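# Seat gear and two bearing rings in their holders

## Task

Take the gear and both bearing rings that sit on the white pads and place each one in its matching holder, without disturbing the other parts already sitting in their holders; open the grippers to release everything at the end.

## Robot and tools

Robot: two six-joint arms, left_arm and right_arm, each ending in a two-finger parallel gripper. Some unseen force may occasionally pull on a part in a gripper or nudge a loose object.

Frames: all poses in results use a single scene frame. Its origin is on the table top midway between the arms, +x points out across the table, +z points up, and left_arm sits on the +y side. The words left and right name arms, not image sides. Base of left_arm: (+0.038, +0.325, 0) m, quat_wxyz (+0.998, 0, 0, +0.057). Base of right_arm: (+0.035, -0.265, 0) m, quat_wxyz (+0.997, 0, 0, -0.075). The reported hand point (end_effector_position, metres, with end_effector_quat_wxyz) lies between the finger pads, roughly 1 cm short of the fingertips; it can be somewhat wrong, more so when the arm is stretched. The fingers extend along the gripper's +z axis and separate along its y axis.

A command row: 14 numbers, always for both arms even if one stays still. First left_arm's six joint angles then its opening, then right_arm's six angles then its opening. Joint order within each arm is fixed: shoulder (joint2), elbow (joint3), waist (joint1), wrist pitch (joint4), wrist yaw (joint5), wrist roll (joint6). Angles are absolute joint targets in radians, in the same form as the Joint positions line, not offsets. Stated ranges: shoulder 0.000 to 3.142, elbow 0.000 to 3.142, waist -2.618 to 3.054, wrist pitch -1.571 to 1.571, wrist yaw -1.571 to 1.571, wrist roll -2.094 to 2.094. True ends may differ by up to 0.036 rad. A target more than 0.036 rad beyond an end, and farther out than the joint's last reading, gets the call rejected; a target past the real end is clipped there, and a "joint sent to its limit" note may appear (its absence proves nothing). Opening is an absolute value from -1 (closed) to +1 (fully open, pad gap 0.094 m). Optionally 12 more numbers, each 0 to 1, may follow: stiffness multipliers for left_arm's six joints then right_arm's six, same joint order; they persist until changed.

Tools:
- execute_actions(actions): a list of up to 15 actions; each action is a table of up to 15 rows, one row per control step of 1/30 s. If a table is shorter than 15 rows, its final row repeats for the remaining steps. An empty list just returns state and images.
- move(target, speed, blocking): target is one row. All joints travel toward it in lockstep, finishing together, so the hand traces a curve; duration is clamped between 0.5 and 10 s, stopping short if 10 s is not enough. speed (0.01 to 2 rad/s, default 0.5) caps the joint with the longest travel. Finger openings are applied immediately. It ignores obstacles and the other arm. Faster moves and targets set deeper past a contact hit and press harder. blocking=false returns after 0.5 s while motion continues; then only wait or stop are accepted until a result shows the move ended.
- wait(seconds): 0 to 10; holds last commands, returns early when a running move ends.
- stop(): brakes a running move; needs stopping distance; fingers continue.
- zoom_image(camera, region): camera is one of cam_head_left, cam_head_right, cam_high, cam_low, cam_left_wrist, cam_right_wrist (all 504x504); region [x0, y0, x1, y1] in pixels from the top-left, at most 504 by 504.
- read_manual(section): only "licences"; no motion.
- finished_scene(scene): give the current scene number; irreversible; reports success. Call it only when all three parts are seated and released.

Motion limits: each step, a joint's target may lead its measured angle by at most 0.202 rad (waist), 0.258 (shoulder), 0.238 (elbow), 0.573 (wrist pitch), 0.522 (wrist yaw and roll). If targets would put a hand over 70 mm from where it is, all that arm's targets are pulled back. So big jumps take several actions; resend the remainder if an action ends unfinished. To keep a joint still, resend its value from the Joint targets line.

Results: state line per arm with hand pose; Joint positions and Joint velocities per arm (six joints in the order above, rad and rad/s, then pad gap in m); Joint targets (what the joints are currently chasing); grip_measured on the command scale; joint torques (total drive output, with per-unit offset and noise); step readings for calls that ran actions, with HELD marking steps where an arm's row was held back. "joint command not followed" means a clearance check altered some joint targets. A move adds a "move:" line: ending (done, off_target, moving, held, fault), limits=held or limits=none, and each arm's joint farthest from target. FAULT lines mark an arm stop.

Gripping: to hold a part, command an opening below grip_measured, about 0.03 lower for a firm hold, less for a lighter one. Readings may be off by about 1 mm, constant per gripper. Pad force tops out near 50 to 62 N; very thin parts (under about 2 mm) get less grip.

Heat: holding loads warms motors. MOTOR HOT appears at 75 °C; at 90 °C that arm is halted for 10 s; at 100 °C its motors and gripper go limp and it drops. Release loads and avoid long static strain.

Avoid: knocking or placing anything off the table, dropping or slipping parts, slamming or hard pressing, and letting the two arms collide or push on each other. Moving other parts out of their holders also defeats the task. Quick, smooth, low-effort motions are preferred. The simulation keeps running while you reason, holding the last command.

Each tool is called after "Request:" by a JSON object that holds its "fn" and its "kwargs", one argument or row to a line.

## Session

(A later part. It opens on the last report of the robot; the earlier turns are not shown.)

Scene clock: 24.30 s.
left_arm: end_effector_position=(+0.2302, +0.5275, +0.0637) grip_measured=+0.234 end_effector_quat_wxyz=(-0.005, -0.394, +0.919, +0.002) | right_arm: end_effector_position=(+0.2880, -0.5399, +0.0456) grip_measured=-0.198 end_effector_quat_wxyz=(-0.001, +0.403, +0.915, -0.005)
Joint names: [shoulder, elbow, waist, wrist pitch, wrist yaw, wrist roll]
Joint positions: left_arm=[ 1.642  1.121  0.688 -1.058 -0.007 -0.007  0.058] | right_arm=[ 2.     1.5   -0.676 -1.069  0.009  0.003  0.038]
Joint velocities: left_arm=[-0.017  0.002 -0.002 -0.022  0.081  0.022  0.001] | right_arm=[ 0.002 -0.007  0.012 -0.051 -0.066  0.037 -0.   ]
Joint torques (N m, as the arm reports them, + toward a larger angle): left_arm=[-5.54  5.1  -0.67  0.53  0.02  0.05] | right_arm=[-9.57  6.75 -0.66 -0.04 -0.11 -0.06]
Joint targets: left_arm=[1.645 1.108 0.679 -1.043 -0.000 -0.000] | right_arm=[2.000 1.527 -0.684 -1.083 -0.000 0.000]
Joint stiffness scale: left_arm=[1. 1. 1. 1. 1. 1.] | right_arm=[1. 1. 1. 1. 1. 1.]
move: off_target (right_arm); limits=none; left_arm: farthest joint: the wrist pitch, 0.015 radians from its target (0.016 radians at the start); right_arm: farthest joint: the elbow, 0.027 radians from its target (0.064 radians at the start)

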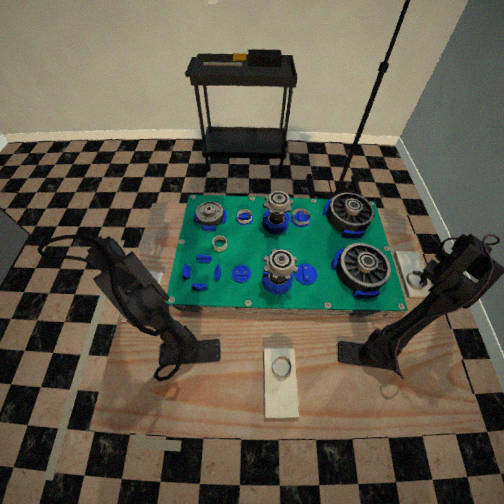

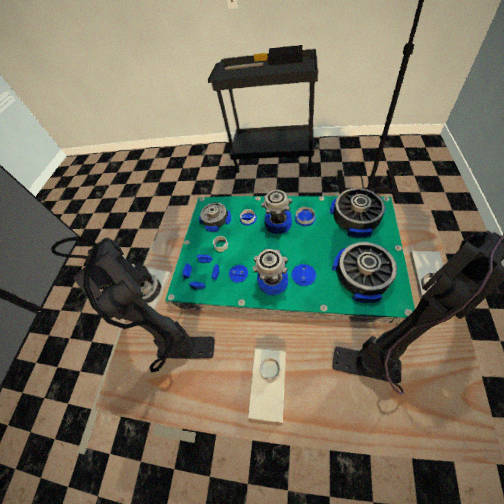

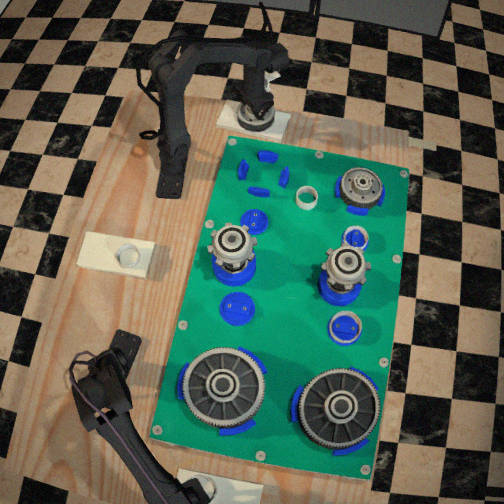

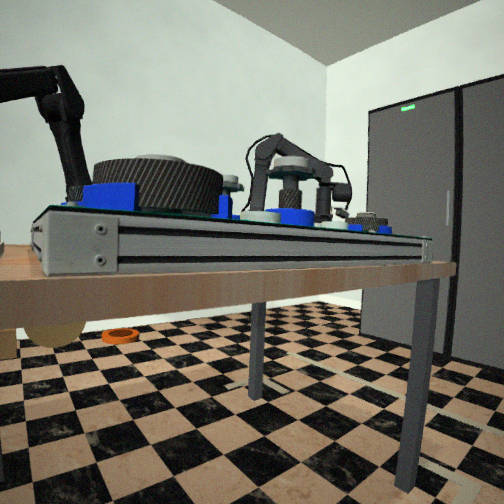

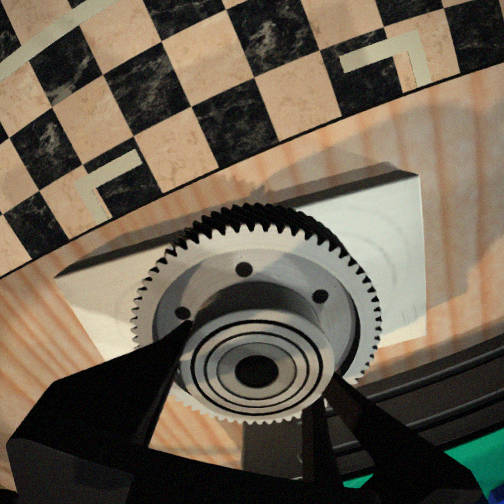

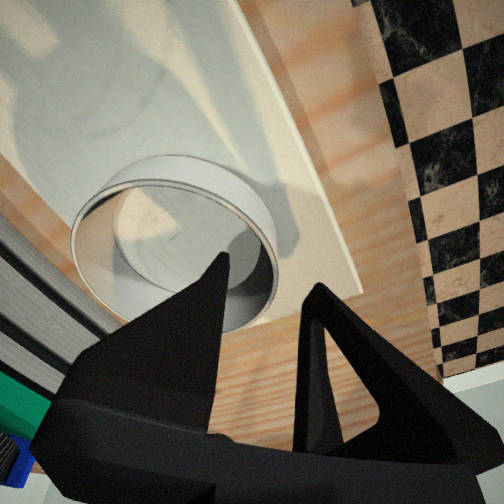

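Request:
{"fn": "move", "kwargs": {
  "target": [1.645,1.108,0.679,-1.043,0,0,0.2,2.0,1.527,-0.684,-1.083,0,0,-0.92],
  "speed": 0.15
}}

Scene clock: 25.50 s.
left_arm: end_effector_position=(+0.2302, +0.5275, +0.0637) grip_measured=+0.234 end_effector_quat_wxyz=(-0.005, -0.394, +0.919, +0.002) | right_arm: end_effector_position=(+0.2882, -0.5394, +0.0456) grip_measured=-0.910 end_effector_quat_wxyz=(-0.000, +0.403, +0.915, -0.003)
Joint names: [shoulder, elbow, waist, wrist pitch, wrist yaw, wrist roll]
Joint positions: left_arm=[ 1.642  1.121  0.688 -1.058 -0.007 -0.007  0.058] | right_arm=[ 2.     1.5   -0.676 -1.069  0.006  0.003  0.004]
Joint velocities: left_arm=[-0.022 -0.007  0.012  0.022 -0.022  0.007 -0.   ] | right_arm=[ 0.002  0.002 -0.022 -0.022  0.022  0.007  0.   ]
Joint torques (N m, as the arm reports them, + toward a larger angle): left_arm=[-5.5   5.21 -0.68  0.51  0.04  0.07] | right_arm=[-9.6   6.75 -0.72 -0.02 -0.1  -0.05]
Joint targets: left_arm=[1.645 1.108 0.679 -1.043 0.000 -0.000] | right_arm=[2.000 1.527 -0.684 -1.083 0.000 -0.000]
Joint stiffness scale: left_arm=[1. 1. 1. 1. 1. 1.] | right_arm=[1. 1. 1. 1. 1. 1.]
move: off_target (right_arm); limits=none; left_arm: farthest joint: the wrist pitch, 0.015 radians from its target (0.015 radians at the start); right_arm: farthest joint: the elbow, 0.027 radians from its target (0.027 radians at the start)

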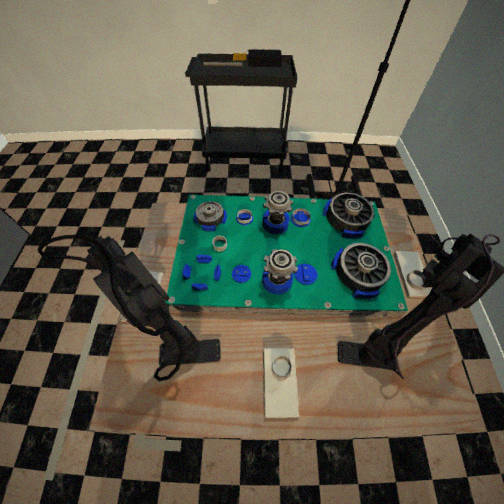

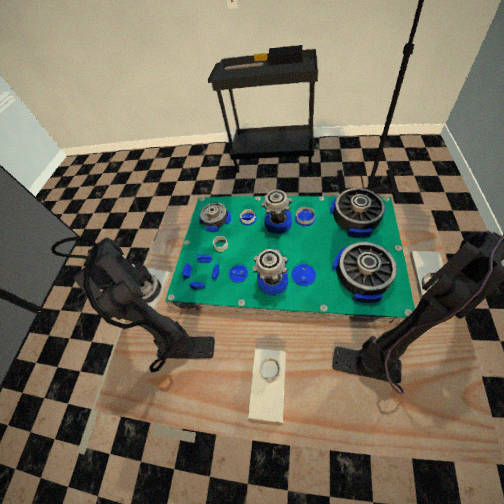

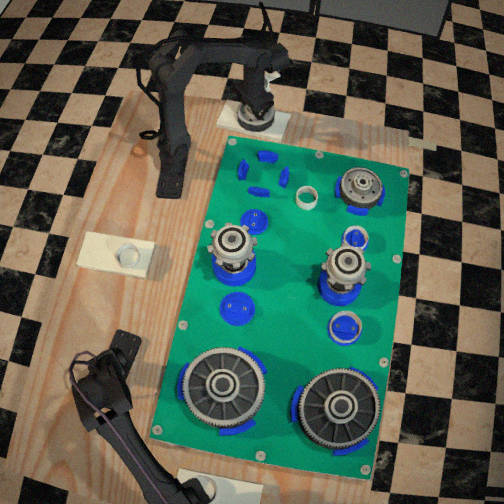

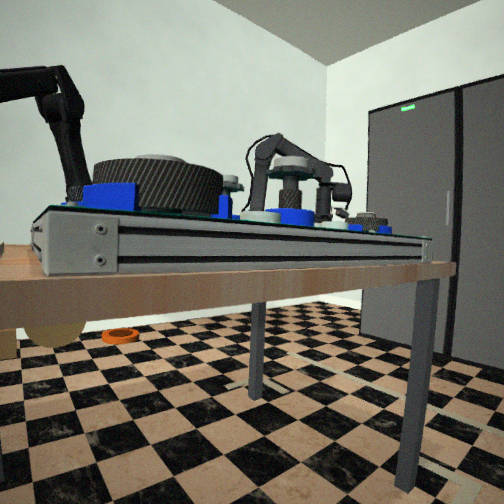

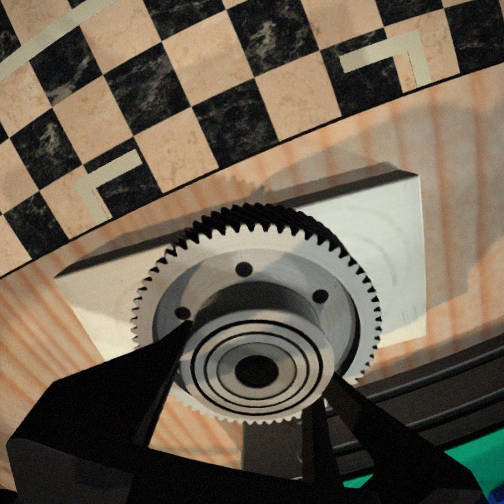

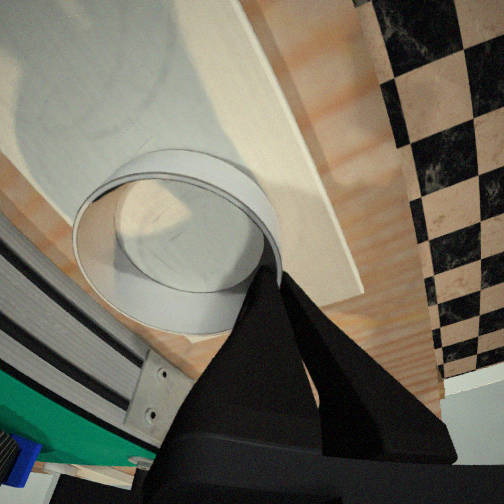

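Request:
{"fn": "execute_actions", "kwargs": {
  "actions": [
    [[1.645,1.108,0.679,-1.043,0,0,0.195,2.0,1.527,-0.684,-1.083,0,0,-0.95]]
  ]
}}

Request:
{"fn": "move", "kwargs": {
  "target": [1.604,1.40,0.679,-1.365,0,0,0.195,1.975,1.72,-0.684,-1.295,0,0,-0.95],
  "speed": 0.25
}}

Scene clock: 26.70 s.
left_arm: end_effector_position=(+0.2302, +0.5275, +0.0637) grip_measured=+0.234 end_effector_quat_wxyz=(-0.005, -0.394, +0.919, +0.002) | right_arm: end_effector_position=(+0.2888, -0.5386, +0.0456) grip_measured=-0.929 end_effector_quat_wxyz=(+0.000, +0.403, +0.915, -0.001)
Joint names: [shoulder, elbow, waist, wrist pitch, wrist yaw, wrist roll]
Joint positions: left_arm=[ 1.642  1.121  0.688 -1.058 -0.007 -0.007  0.058] | right_arm=[ 2.     1.5   -0.676 -1.07   0.001  0.003  0.003]
Joint velocities: left_arm=[-0.012 -0.002 -0.002  0.081  0.066  0.007 -0.   ] | right_arm=[ 0.002 -0.022 -0.002 -0.051 -0.022 -0.037 -0.001]
Joint torques (N m, as the arm reports them, + toward a larger angle): left_arm=[-5.52  5.16 -0.69  0.51  0.03  0.05] | right_arm=[-9.55  6.7  -0.71 -0.03 -0.04 -0.05]
Joint targets: left_arm=[1.645 1.108 0.679 -1.043 -0.000 -0.000] | right_arm=[2.000 1.527 -0.684 -1.083 -0.000 -0.000]
Joint stiffness scale: left_arm=[1. 1. 1. 1. 1. 1.] | right_arm=[1. 1. 1. 1. 1. 1.]
Step readings (joint positions):
0: left_arm=[1.642 1.121 0.688 -1.058 -0.007 -0.007] | right_arm=[2.000 1.500 -0.676 -1.069 0.006 0.003]
1: left_arm=[1.642 1.121 0.688 -1.058 -0.007 -0.007] | right_arm=[2.000 1.500 -0.676 -1.069 0.006 0.003]
2: left_arm=[1.642 1.121 0.688 -1.058 -0.007 -0.007] | right_arm=[2.000 1.500 -0.676 -1.070 0.004 0.003]
4: left_arm=[1.642 1.121 0.688 -1.058 -0.007 -0.007] | right_arm=[2.000 1.500 -0.676 -1.070 0.002 0.003]
8: left_arm=[1.642 1.121 0.688 -1.058 -0.007 -0.007] | right_arm=[2.000 1.500 -0.676 -1.070 0.001 0.003]
15: Joint positions above

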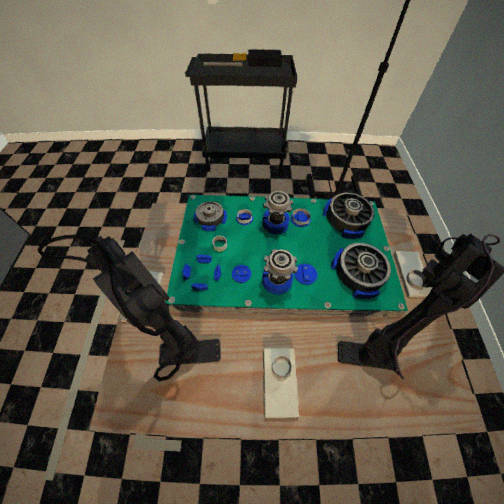

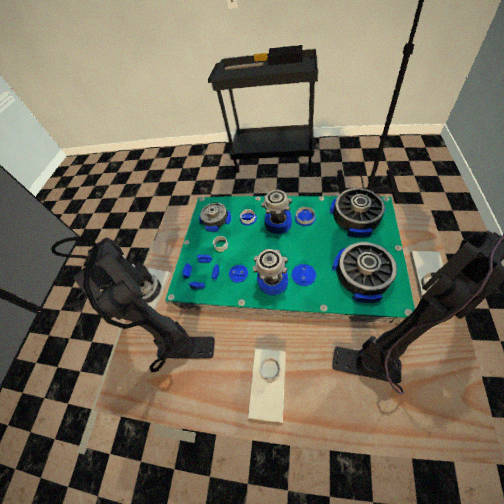

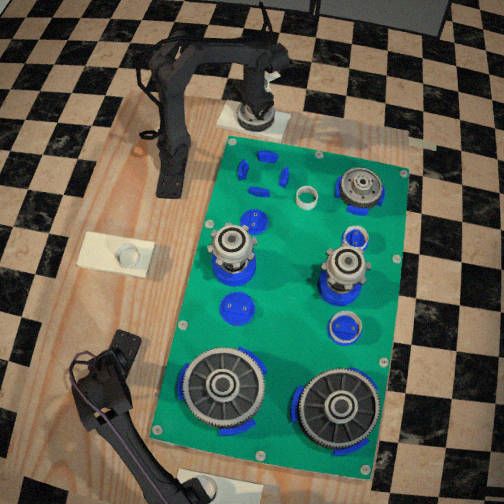

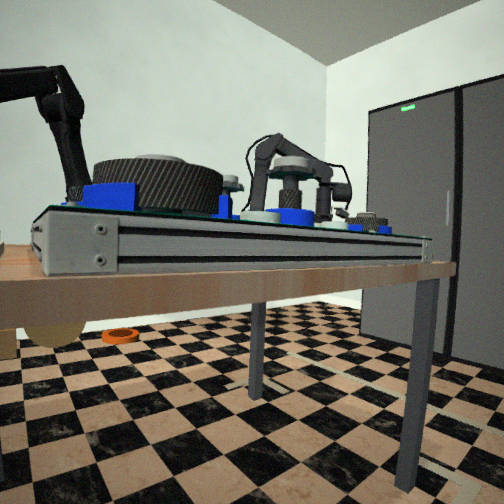

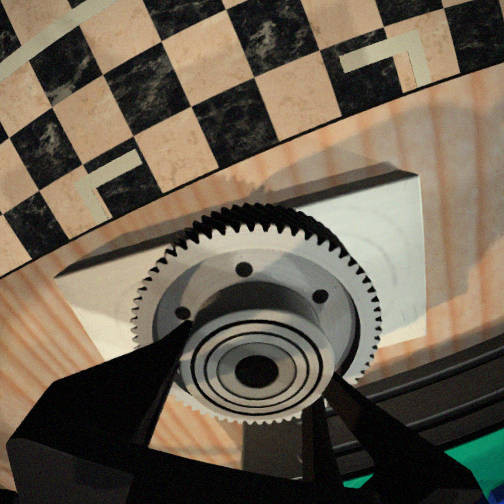

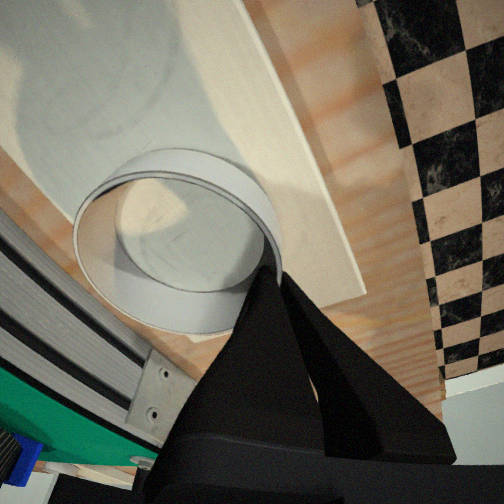

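Scene clock: 28.57 s.
left_arm: end_effector_position=(+0.2254, +0.5229, +0.1062) grip_measured=+0.234 end_effector_quat_wxyz=(-0.047, -0.393, +0.918, -0.015) | right_arm: end_effector_position=(+0.2909, -0.5406, +0.0923) grip_measured=-0.932 end_effector_quat_wxyz=(-0.009, +0.403, +0.915, +0.004)
Joint names: [shoulder, elbow, waist, wrist pitch, wrist yaw, wrist roll]
Joint positions: left_arm=[ 1.669  1.318  0.688 -1.317 -0.009 -0.007  0.058] | right_arm=[ 2.     1.688 -0.676 -1.278 -0.     0.003  0.003]
Joint velocities: left_arm=[-0.007  0.007  0.007 -0.037 -0.007  0.051 -0.   ] | right_arm=[ 0.007 -0.012  0.002  0.007 -0.022 -0.007  0.   ]
Joint torques (N m, as the arm reports them, + toward a larger angle): left_arm=[-10.79  13.57  -0.61  -0.46   0.04   0.06] | right_arm=[-11.87   7.17  -0.69  -0.1   -0.05  -0.06]
Joint targets: left_arm=[1.604 1.400 0.679 -1.365 -0.000 0.000] | right_arm=[1.975 1.720 -0.684 -1.295 0.000 -0.000]
Joint stiffness scale: left_arm=[1. 1. 1. 1. 1. 1.] | right_arm=[1. 1. 1. 1. 1. 1.]
move: off_target (left_arm, right_arm); limits=none; left_arm: farthest joint: the elbow, 0.082 radians from its target (0.279 radians at the start); right_arm: farthest joint: the elbow, 0.032 radians from its target (0.220 radians at the start)

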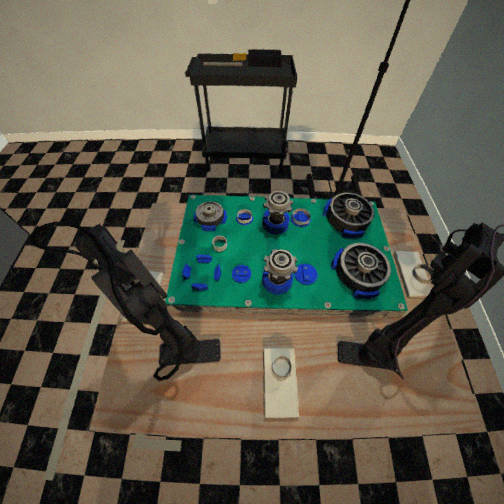

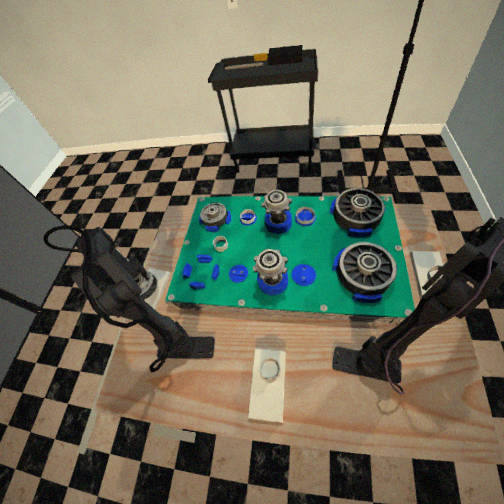

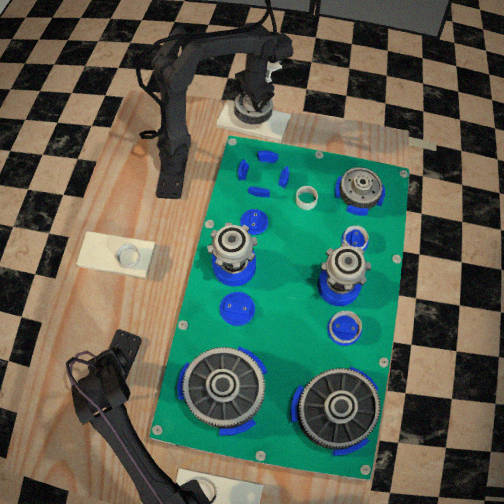

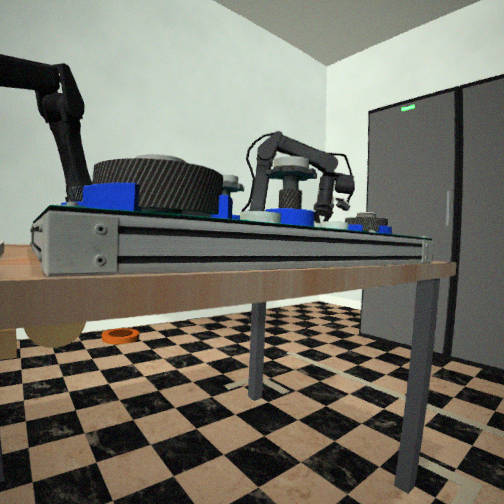

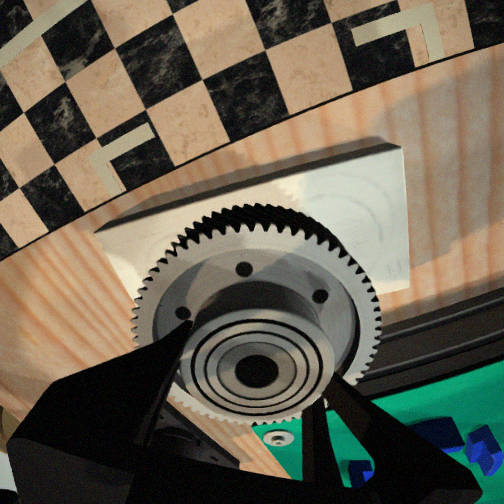

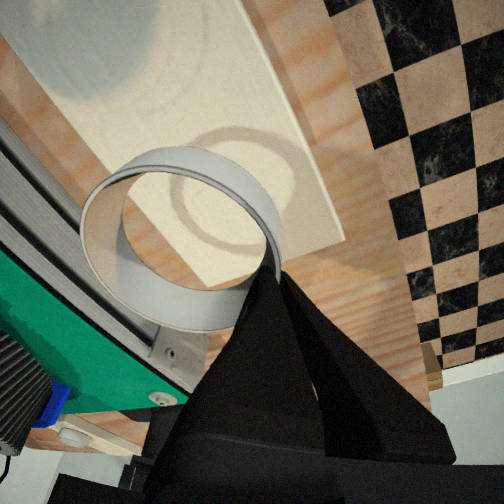

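Request:
{"fn": "move", "kwargs": {
  "target": [1.49,1.42,0.679,-1.375,0,0,0.195,1.72,1.64,-0.684,-1.455,0,0,-0.965],
  "speed": 0.35
}}

Request:
{"fn": "move", "kwargs": {
  "target": [1.44,1.365,-0.05,-1.375,0,0,0.195,1.675,1.60,0.70,-1.455,0,0.55,-0.965],
  "speed": 0.6
}}

Scene clock: 32.30 s.
left_arm: end_effector_position=(+0.2205, +0.5179, +0.1376) grip_measured=+0.234 end_effector_quat_wxyz=(-0.011, -0.394, +0.919, +0.000) | right_arm: end_effector_position=(+0.2541, -0.5007, +0.1640) grip_measured=-0.934 end_effector_quat_wxyz=(+0.011, +0.403, +0.915, -0.005)
Joint names: [shoulder, elbow, waist, wrist pitch, wrist yaw, wrist roll]
Joint positions: left_arm=[ 1.563  1.336  0.688 -1.364 -0.009 -0.007  0.058] | right_arm=[ 1.747  1.642 -0.676 -1.44  -0.     0.003  0.003]
Joint velocities: left_arm=[-0.017 -0.002 -0.002  0.022 -0.007  0.037  0.   ] | right_arm=[-0.012  0.012  0.007 -0.037 -0.007 -0.095  0.001]
Joint torques (N m, as the arm reports them, + toward a larger angle): left_arm=[-10.69  13.95  -0.69   0.15   0.03   0.06] | right_arm=[-9.88  4.9  -0.72  0.01 -0.02 -0.06]
Joint targets: left_arm=[1.490 1.420 0.679 -1.375 -0.000 -0.000] | right_arm=[1.720 1.640 -0.684 -1.455 0.000 0.000]
Joint stiffness scale: left_arm=[1. 1. 1. 1. 1. 1.] | right_arm=[1. 1. 1. 1. 1. 1.]
move: off_target (left_arm, right_arm); limits=none; left_arm: farthest joint: the elbow, 0.084 radians from its target (0.102 radians at the start); right_arm: farthest joint: the shoulder, 0.027 radians from its target (0.280 radians at the start)

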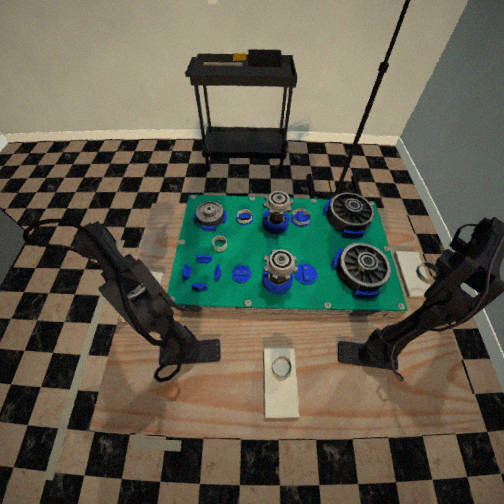

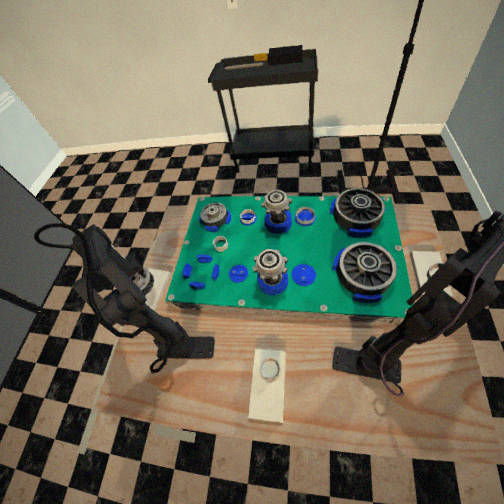

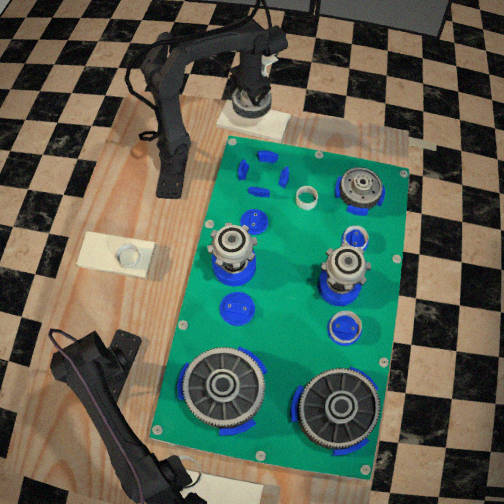

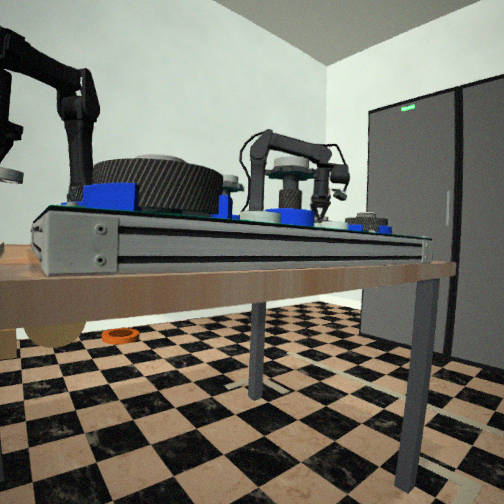

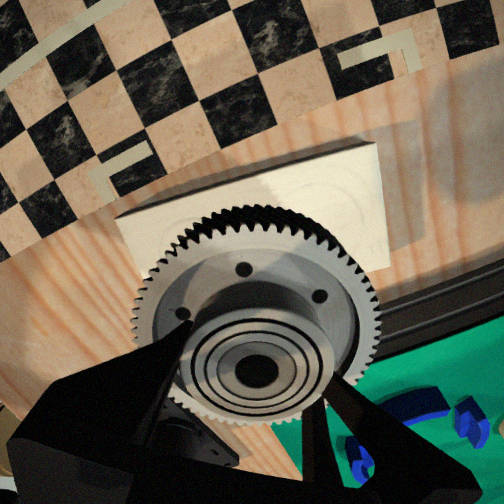

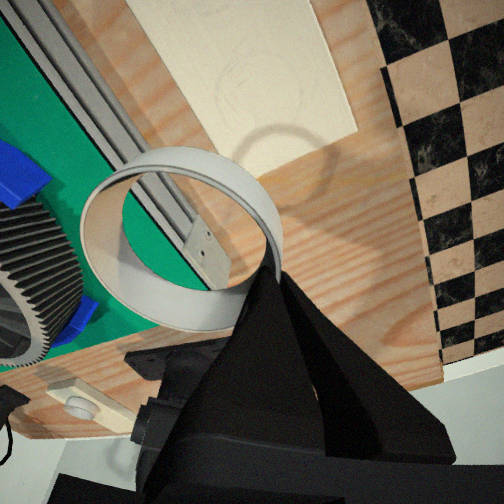

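Scene clock: 35.30 s.
left_arm: end_effector_position=(+0.2903, +0.4113, +0.1460) grip_measured=+0.234 end_effector_quat_wxyz=(+0.002, -0.069, +0.987, +0.146) | right_arm: end_effector_position=(+0.2995, -0.1012, +0.1642) grip_measured=-0.934 end_effector_quat_wxyz=(+0.008, -0.004, +1.000, +0.003)
Joint names: [shoulder, elbow, waist, wrist pitch, wrist yaw, wrist roll]
Joint positions: left_arm=[ 1.51   1.289  0.016 -1.328 -0.292 -0.007  0.058] | right_arm=[ 1.711  1.6    0.702 -1.443  0.004  0.544  0.003]
Joint velocities: left_arm=[ 0.012 -0.012 -0.022  0.051 -0.037  0.022 -0.   ] | right_arm=[-0.007 -0.022  0.007  0.037 -0.066 -0.007 -0.   ]
Joint torques (N m, as the arm reports them, + toward a larger angle): left_arm=[-10.15  13.35  -5.14  -0.18   2.39   0.06] | right_arm=[-10.35   4.99  -0.16   0.03  -0.07   0.03]
Joint targets: left_arm=[1.440 1.365 -0.050 -1.375 0.000 0.000] | right_arm=[1.675 1.600 0.700 -1.455 0.000 0.550]
Joint stiffness scale: left_arm=[1. 1. 1. 1. 1. 1.] | right_arm=[1. 1. 1. 1. 1. 1.]
move: off_target (left_arm, right_arm); limits=none; left_arm: farthest joint: the wrist yaw, 0.292 radians from its target (0.009 radians at the start); right_arm: farthest joint: the shoulder, 0.036 radians from its target (0.072 radians at the start)

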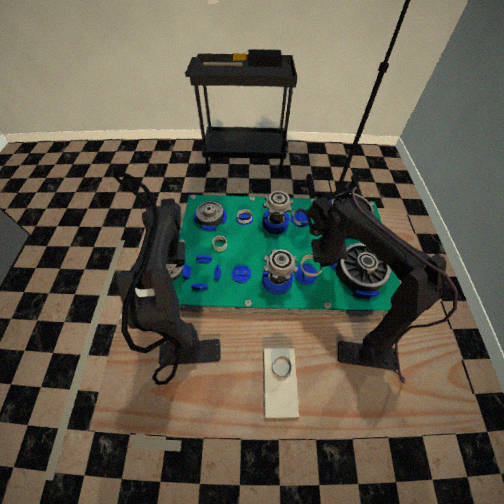

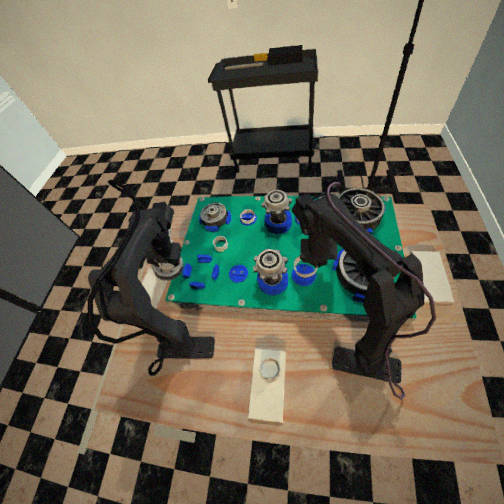

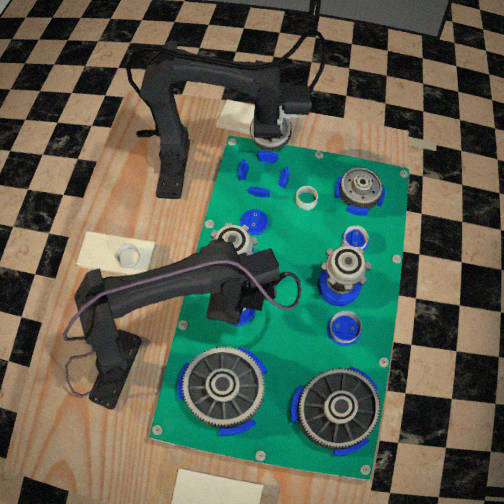

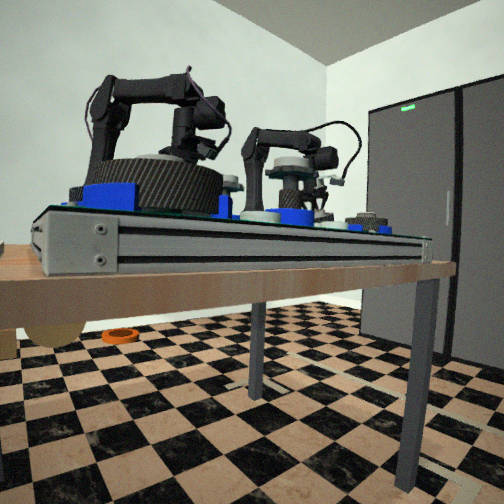

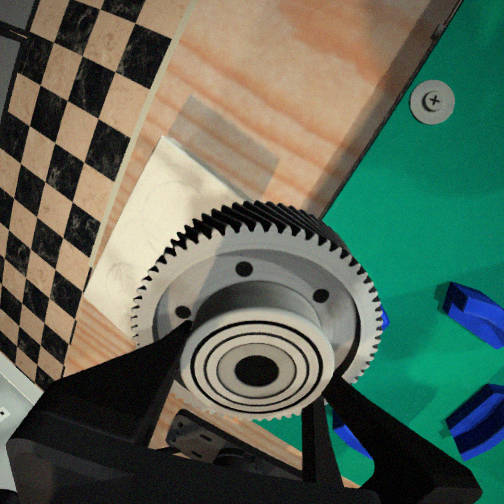

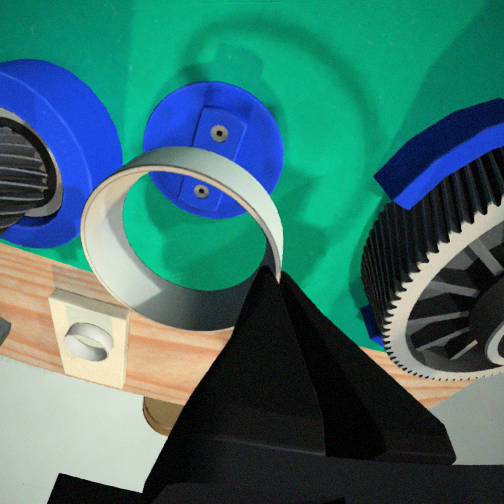

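Request:
{"fn": "wait", "kwargs": {
  "seconds": 0.5
}}

Scene clock: 35.87 s.
left_arm: end_effector_position=(+0.2903, +0.4113, +0.1460) grip_measured=+0.234 end_effector_quat_wxyz=(+0.002, -0.069, +0.987, +0.146) | right_arm: end_effector_position=(+0.2995, -0.1012, +0.1642) grip_measured=-0.934 end_effector_quat_wxyz=(+0.008, -0.004, +1.000, +0.003)
Joint names: [shoulder, elbow, waist, wrist pitch, wrist yaw, wrist roll]
Joint positions: left_arm=[ 1.51   1.289  0.016 -1.328 -0.292 -0.007  0.058] | right_arm=[ 1.711  1.6    0.702 -1.443  0.004  0.545  0.003]
Joint velocities: left_arm=[ 0.002 -0.032 -0.007  0.037 -0.051 -0.022 -0.   ] | right_arm=[-0.002 -0.012 -0.002 -0.022 -0.037 -0.022 -0.001]
Joint torques (N m, as the arm reports them, + toward a larger angle): left_arm=[-10.13  13.32  -5.14  -0.17   2.42   0.05] | right_arm=[-10.36   5.03  -0.18   0.01  -0.07   0.05]
Joint targets: left_arm=[1.440 1.365 -0.050 -1.375 0.000 0.000] | right_arm=[1.675 1.600 0.700 -1.455 0.000 0.550]
Joint stiffness scale: left_arm=[1. 1. 1. 1. 1. 1.] | right_arm=[1. 1. 1. 1. 1. 1.]
wait: 0.50 s; at rest by 0.10 s

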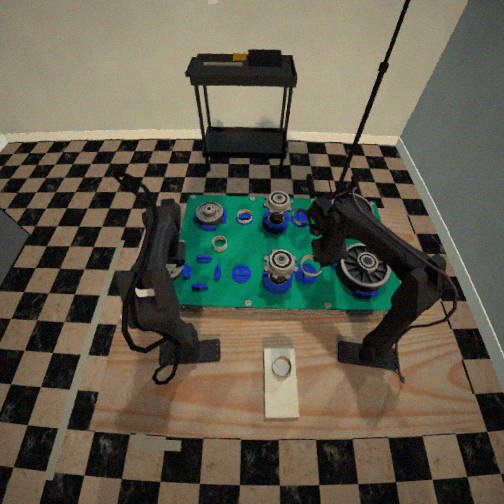

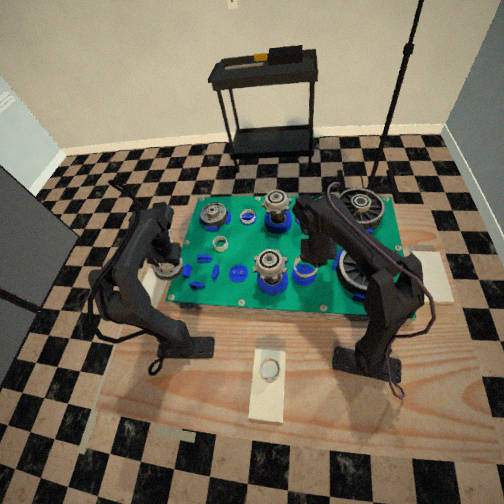

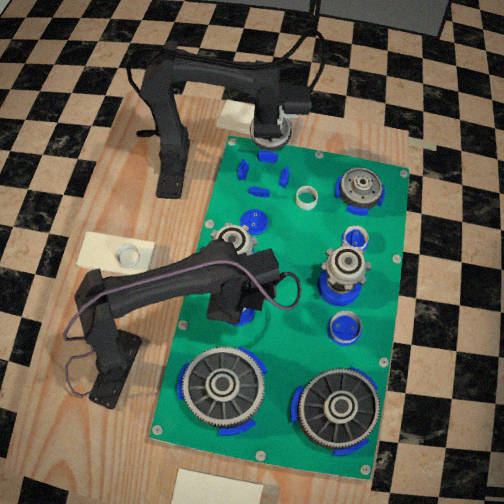

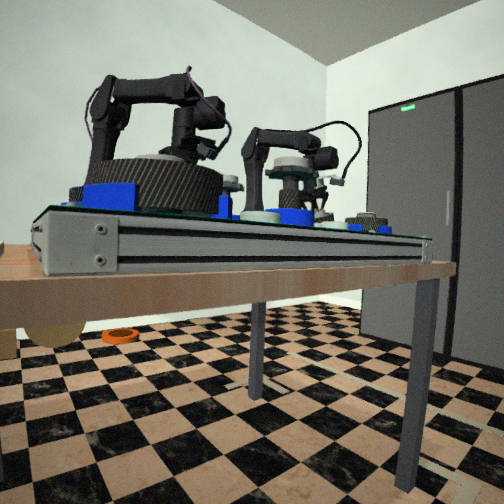

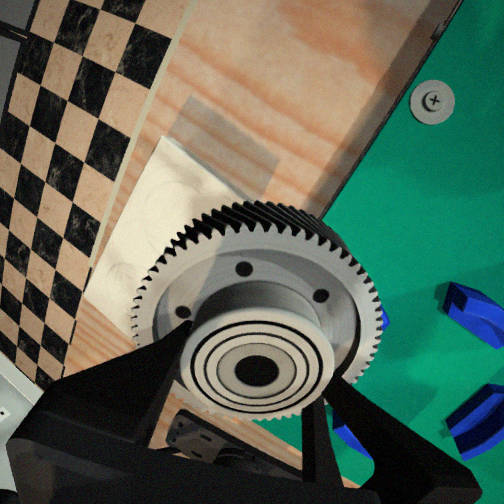

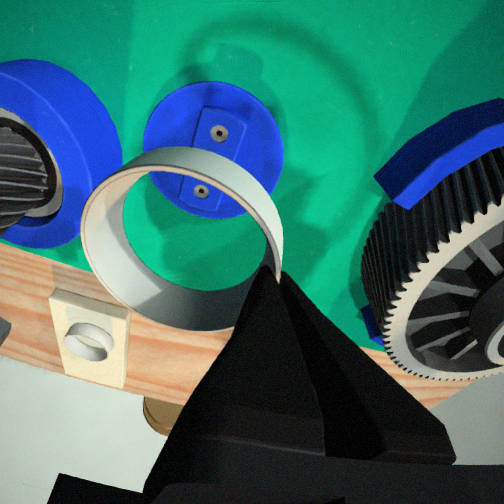

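Request:
{"fn": "move", "kwargs": {
  "target": [1.44,1.40,0.33,-1.40,0,0,0.195,1.675,1.60,0.70,-1.455,0,0.55,-0.965],
  "speed": 0.3
}}

Request:
{"fn": "move", "kwargs": {
  "target": [1.445,1.54,0.33,-1.53,0,0,0.195,1.675,1.60,0.70,-1.455,0,0.55,-0.965],
  "speed": 0.3
}}

Scene clock: 38.10 s.
left_arm: end_effector_position=(+0.2652, +0.4352, +0.1437) grip_measured=+0.234 end_effector_quat_wxyz=(-0.010, -0.222, +0.975, +0.002) | right_arm: end_effector_position=(+0.2995, -0.1012, +0.1642) grip_measured=-0.934 end_effector_quat_wxyz=(+0.008, -0.004, +1.000, +0.003)
Joint names: [shoulder, elbow, waist, wrist pitch, wrist yaw, wrist roll]
Joint positions: left_arm=[ 1.514  1.313  0.325 -1.389 -0.009 -0.007  0.058] | right_arm=[ 1.711  1.6    0.702 -1.443  0.004  0.545  0.003]
Joint velocities: left_arm=[ 0.012  0.012  0.002 -0.051 -0.037  0.007 -0.001] | right_arm=[-0.002  0.022 -0.002  0.081 -0.007  0.066 -0.001]
Joint torques (N m, as the arm reports them, + toward a larger angle): left_arm=[-10.46  14.14   0.4    0.16   0.05   0.06] | right_arm=[-10.35   5.    -0.24   0.01  -0.08   0.04]
Joint targets: left_arm=[1.440 1.400 0.330 -1.400 -0.000 -0.000] | right_arm=[1.675 1.600 0.700 -1.455 0.000 0.550]
Joint stiffness scale: left_arm=[1. 1. 1. 1. 1. 1.] | right_arm=[1. 1. 1. 1. 1. 1.]
move: off_target (left_arm, right_arm); limits=none; left_arm: farthest joint: the elbow, 0.087 radians from its target (0.111 radians at the start); right_arm: farthest joint: the shoulder, 0.036 radians from its target (0.036 radians at the start)

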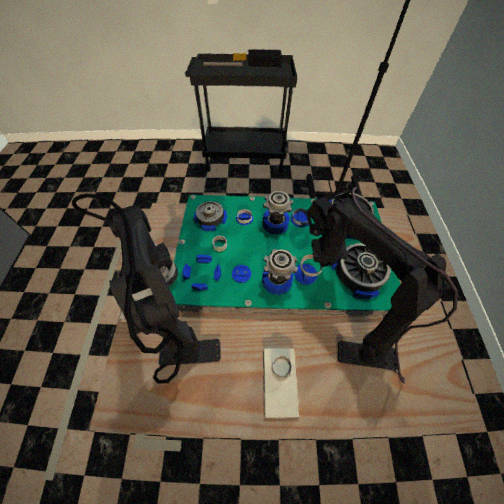

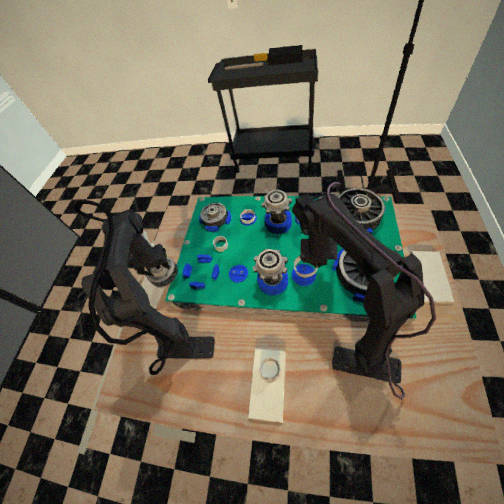

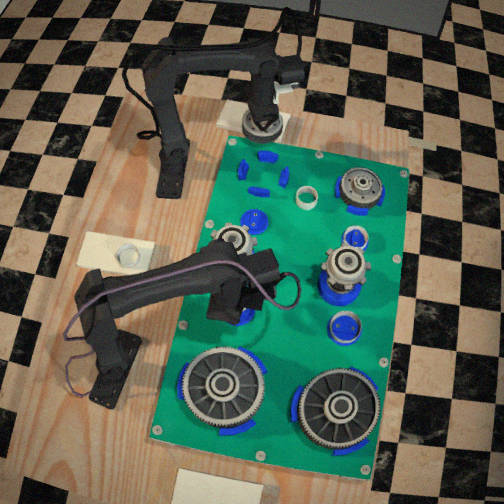

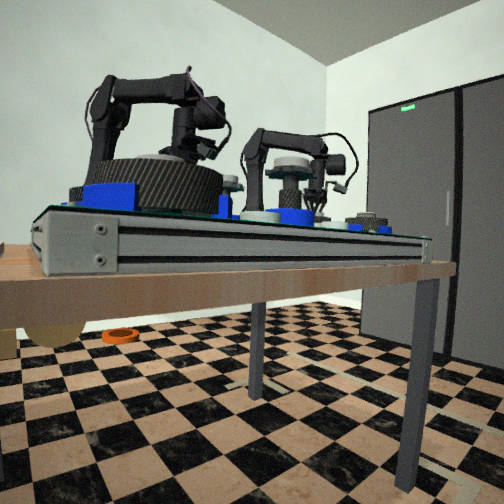

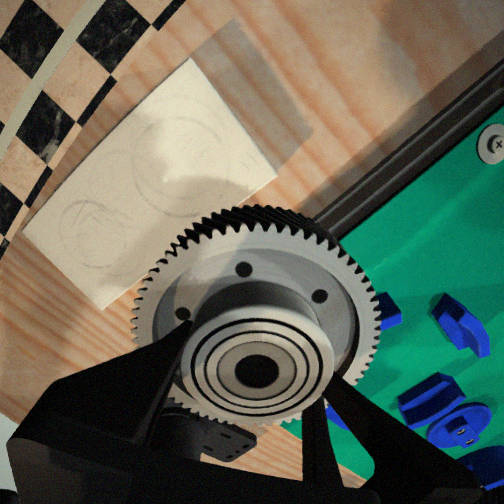

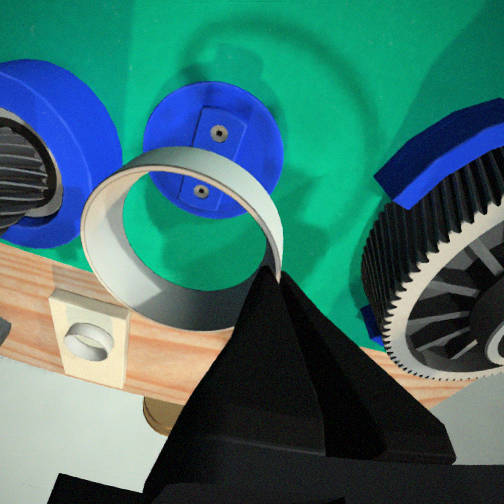

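Scene clock: 39.47 s.
left_arm: end_effector_position=(+0.2634, +0.4343, +0.1793) grip_measured=+0.234 end_effector_quat_wxyz=(-0.007, -0.222, +0.975, +0.003) | right_arm: end_effector_position=(+0.2995, -0.1012, +0.1642) grip_measured=-0.934 end_effector_quat_wxyz=(+0.008, -0.004, +1.000, +0.003)
Joint names: [shoulder, elbow, waist, wrist pitch, wrist yaw, wrist roll]
Joint positions: left_arm=[ 1.515  1.456  0.325 -1.524 -0.009 -0.007  0.058] | right_arm=[ 1.711  1.6    0.702 -1.443  0.004  0.545  0.003]
Joint velocities: left_arm=[ 0.002 -0.022 -0.007  0.022 -0.066 -0.022 -0.001] | right_arm=[ 0.002  0.002 -0.022  0.007 -0.022 -0.051 -0.001]
Joint torques (N m, as the arm reports them, + toward a larger angle): left_arm=[-10.07  13.78   0.45   0.23   0.03   0.05] | right_arm=[-10.34   5.02  -0.19   0.02  -0.08   0.04]
Joint targets: left_arm=[1.445 1.540 0.330 -1.530 -0.000 -0.000] | right_arm=[1.675 1.600 0.700 -1.455 -0.000 0.550]
Joint stiffness scale: left_arm=[1. 1. 1. 1. 1. 1.] | right_arm=[1. 1. 1. 1. 1. 1.]
move: off_target (left_arm, right_arm); limits=none; left_arm: farthest joint: the elbow, 0.084 radians from its target (0.227 radians at the start); right_arm: farthest joint: the shoulder, 0.036 radians from its target (0.036 radians at the start)

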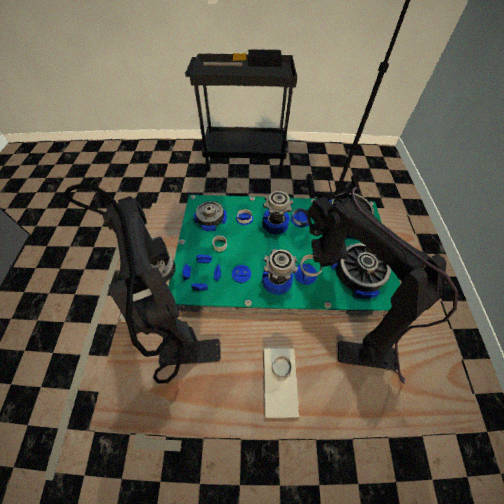

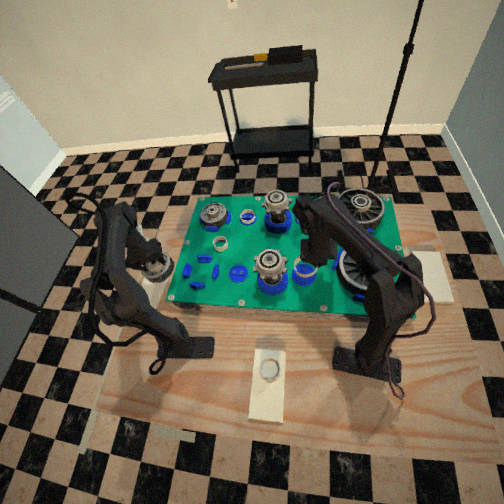

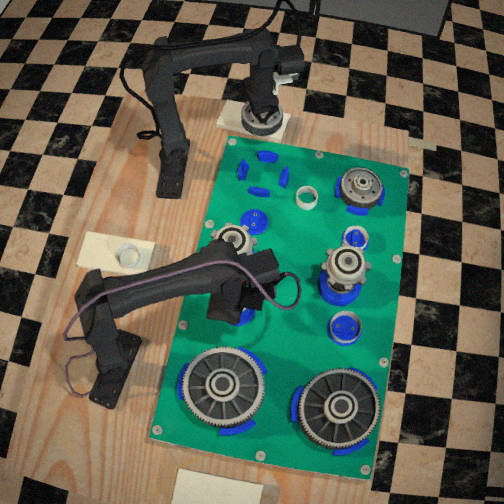

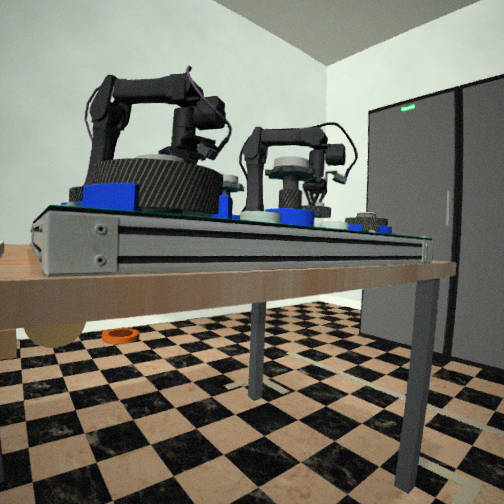

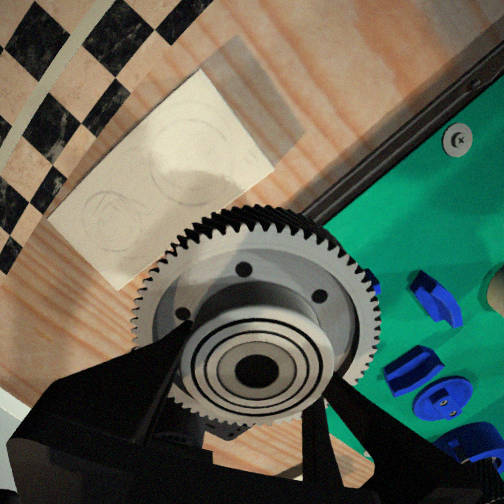

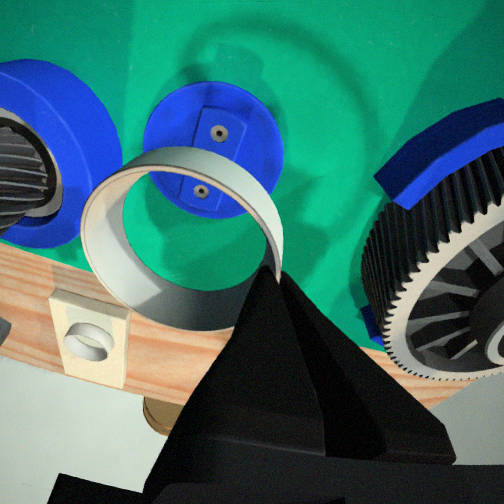

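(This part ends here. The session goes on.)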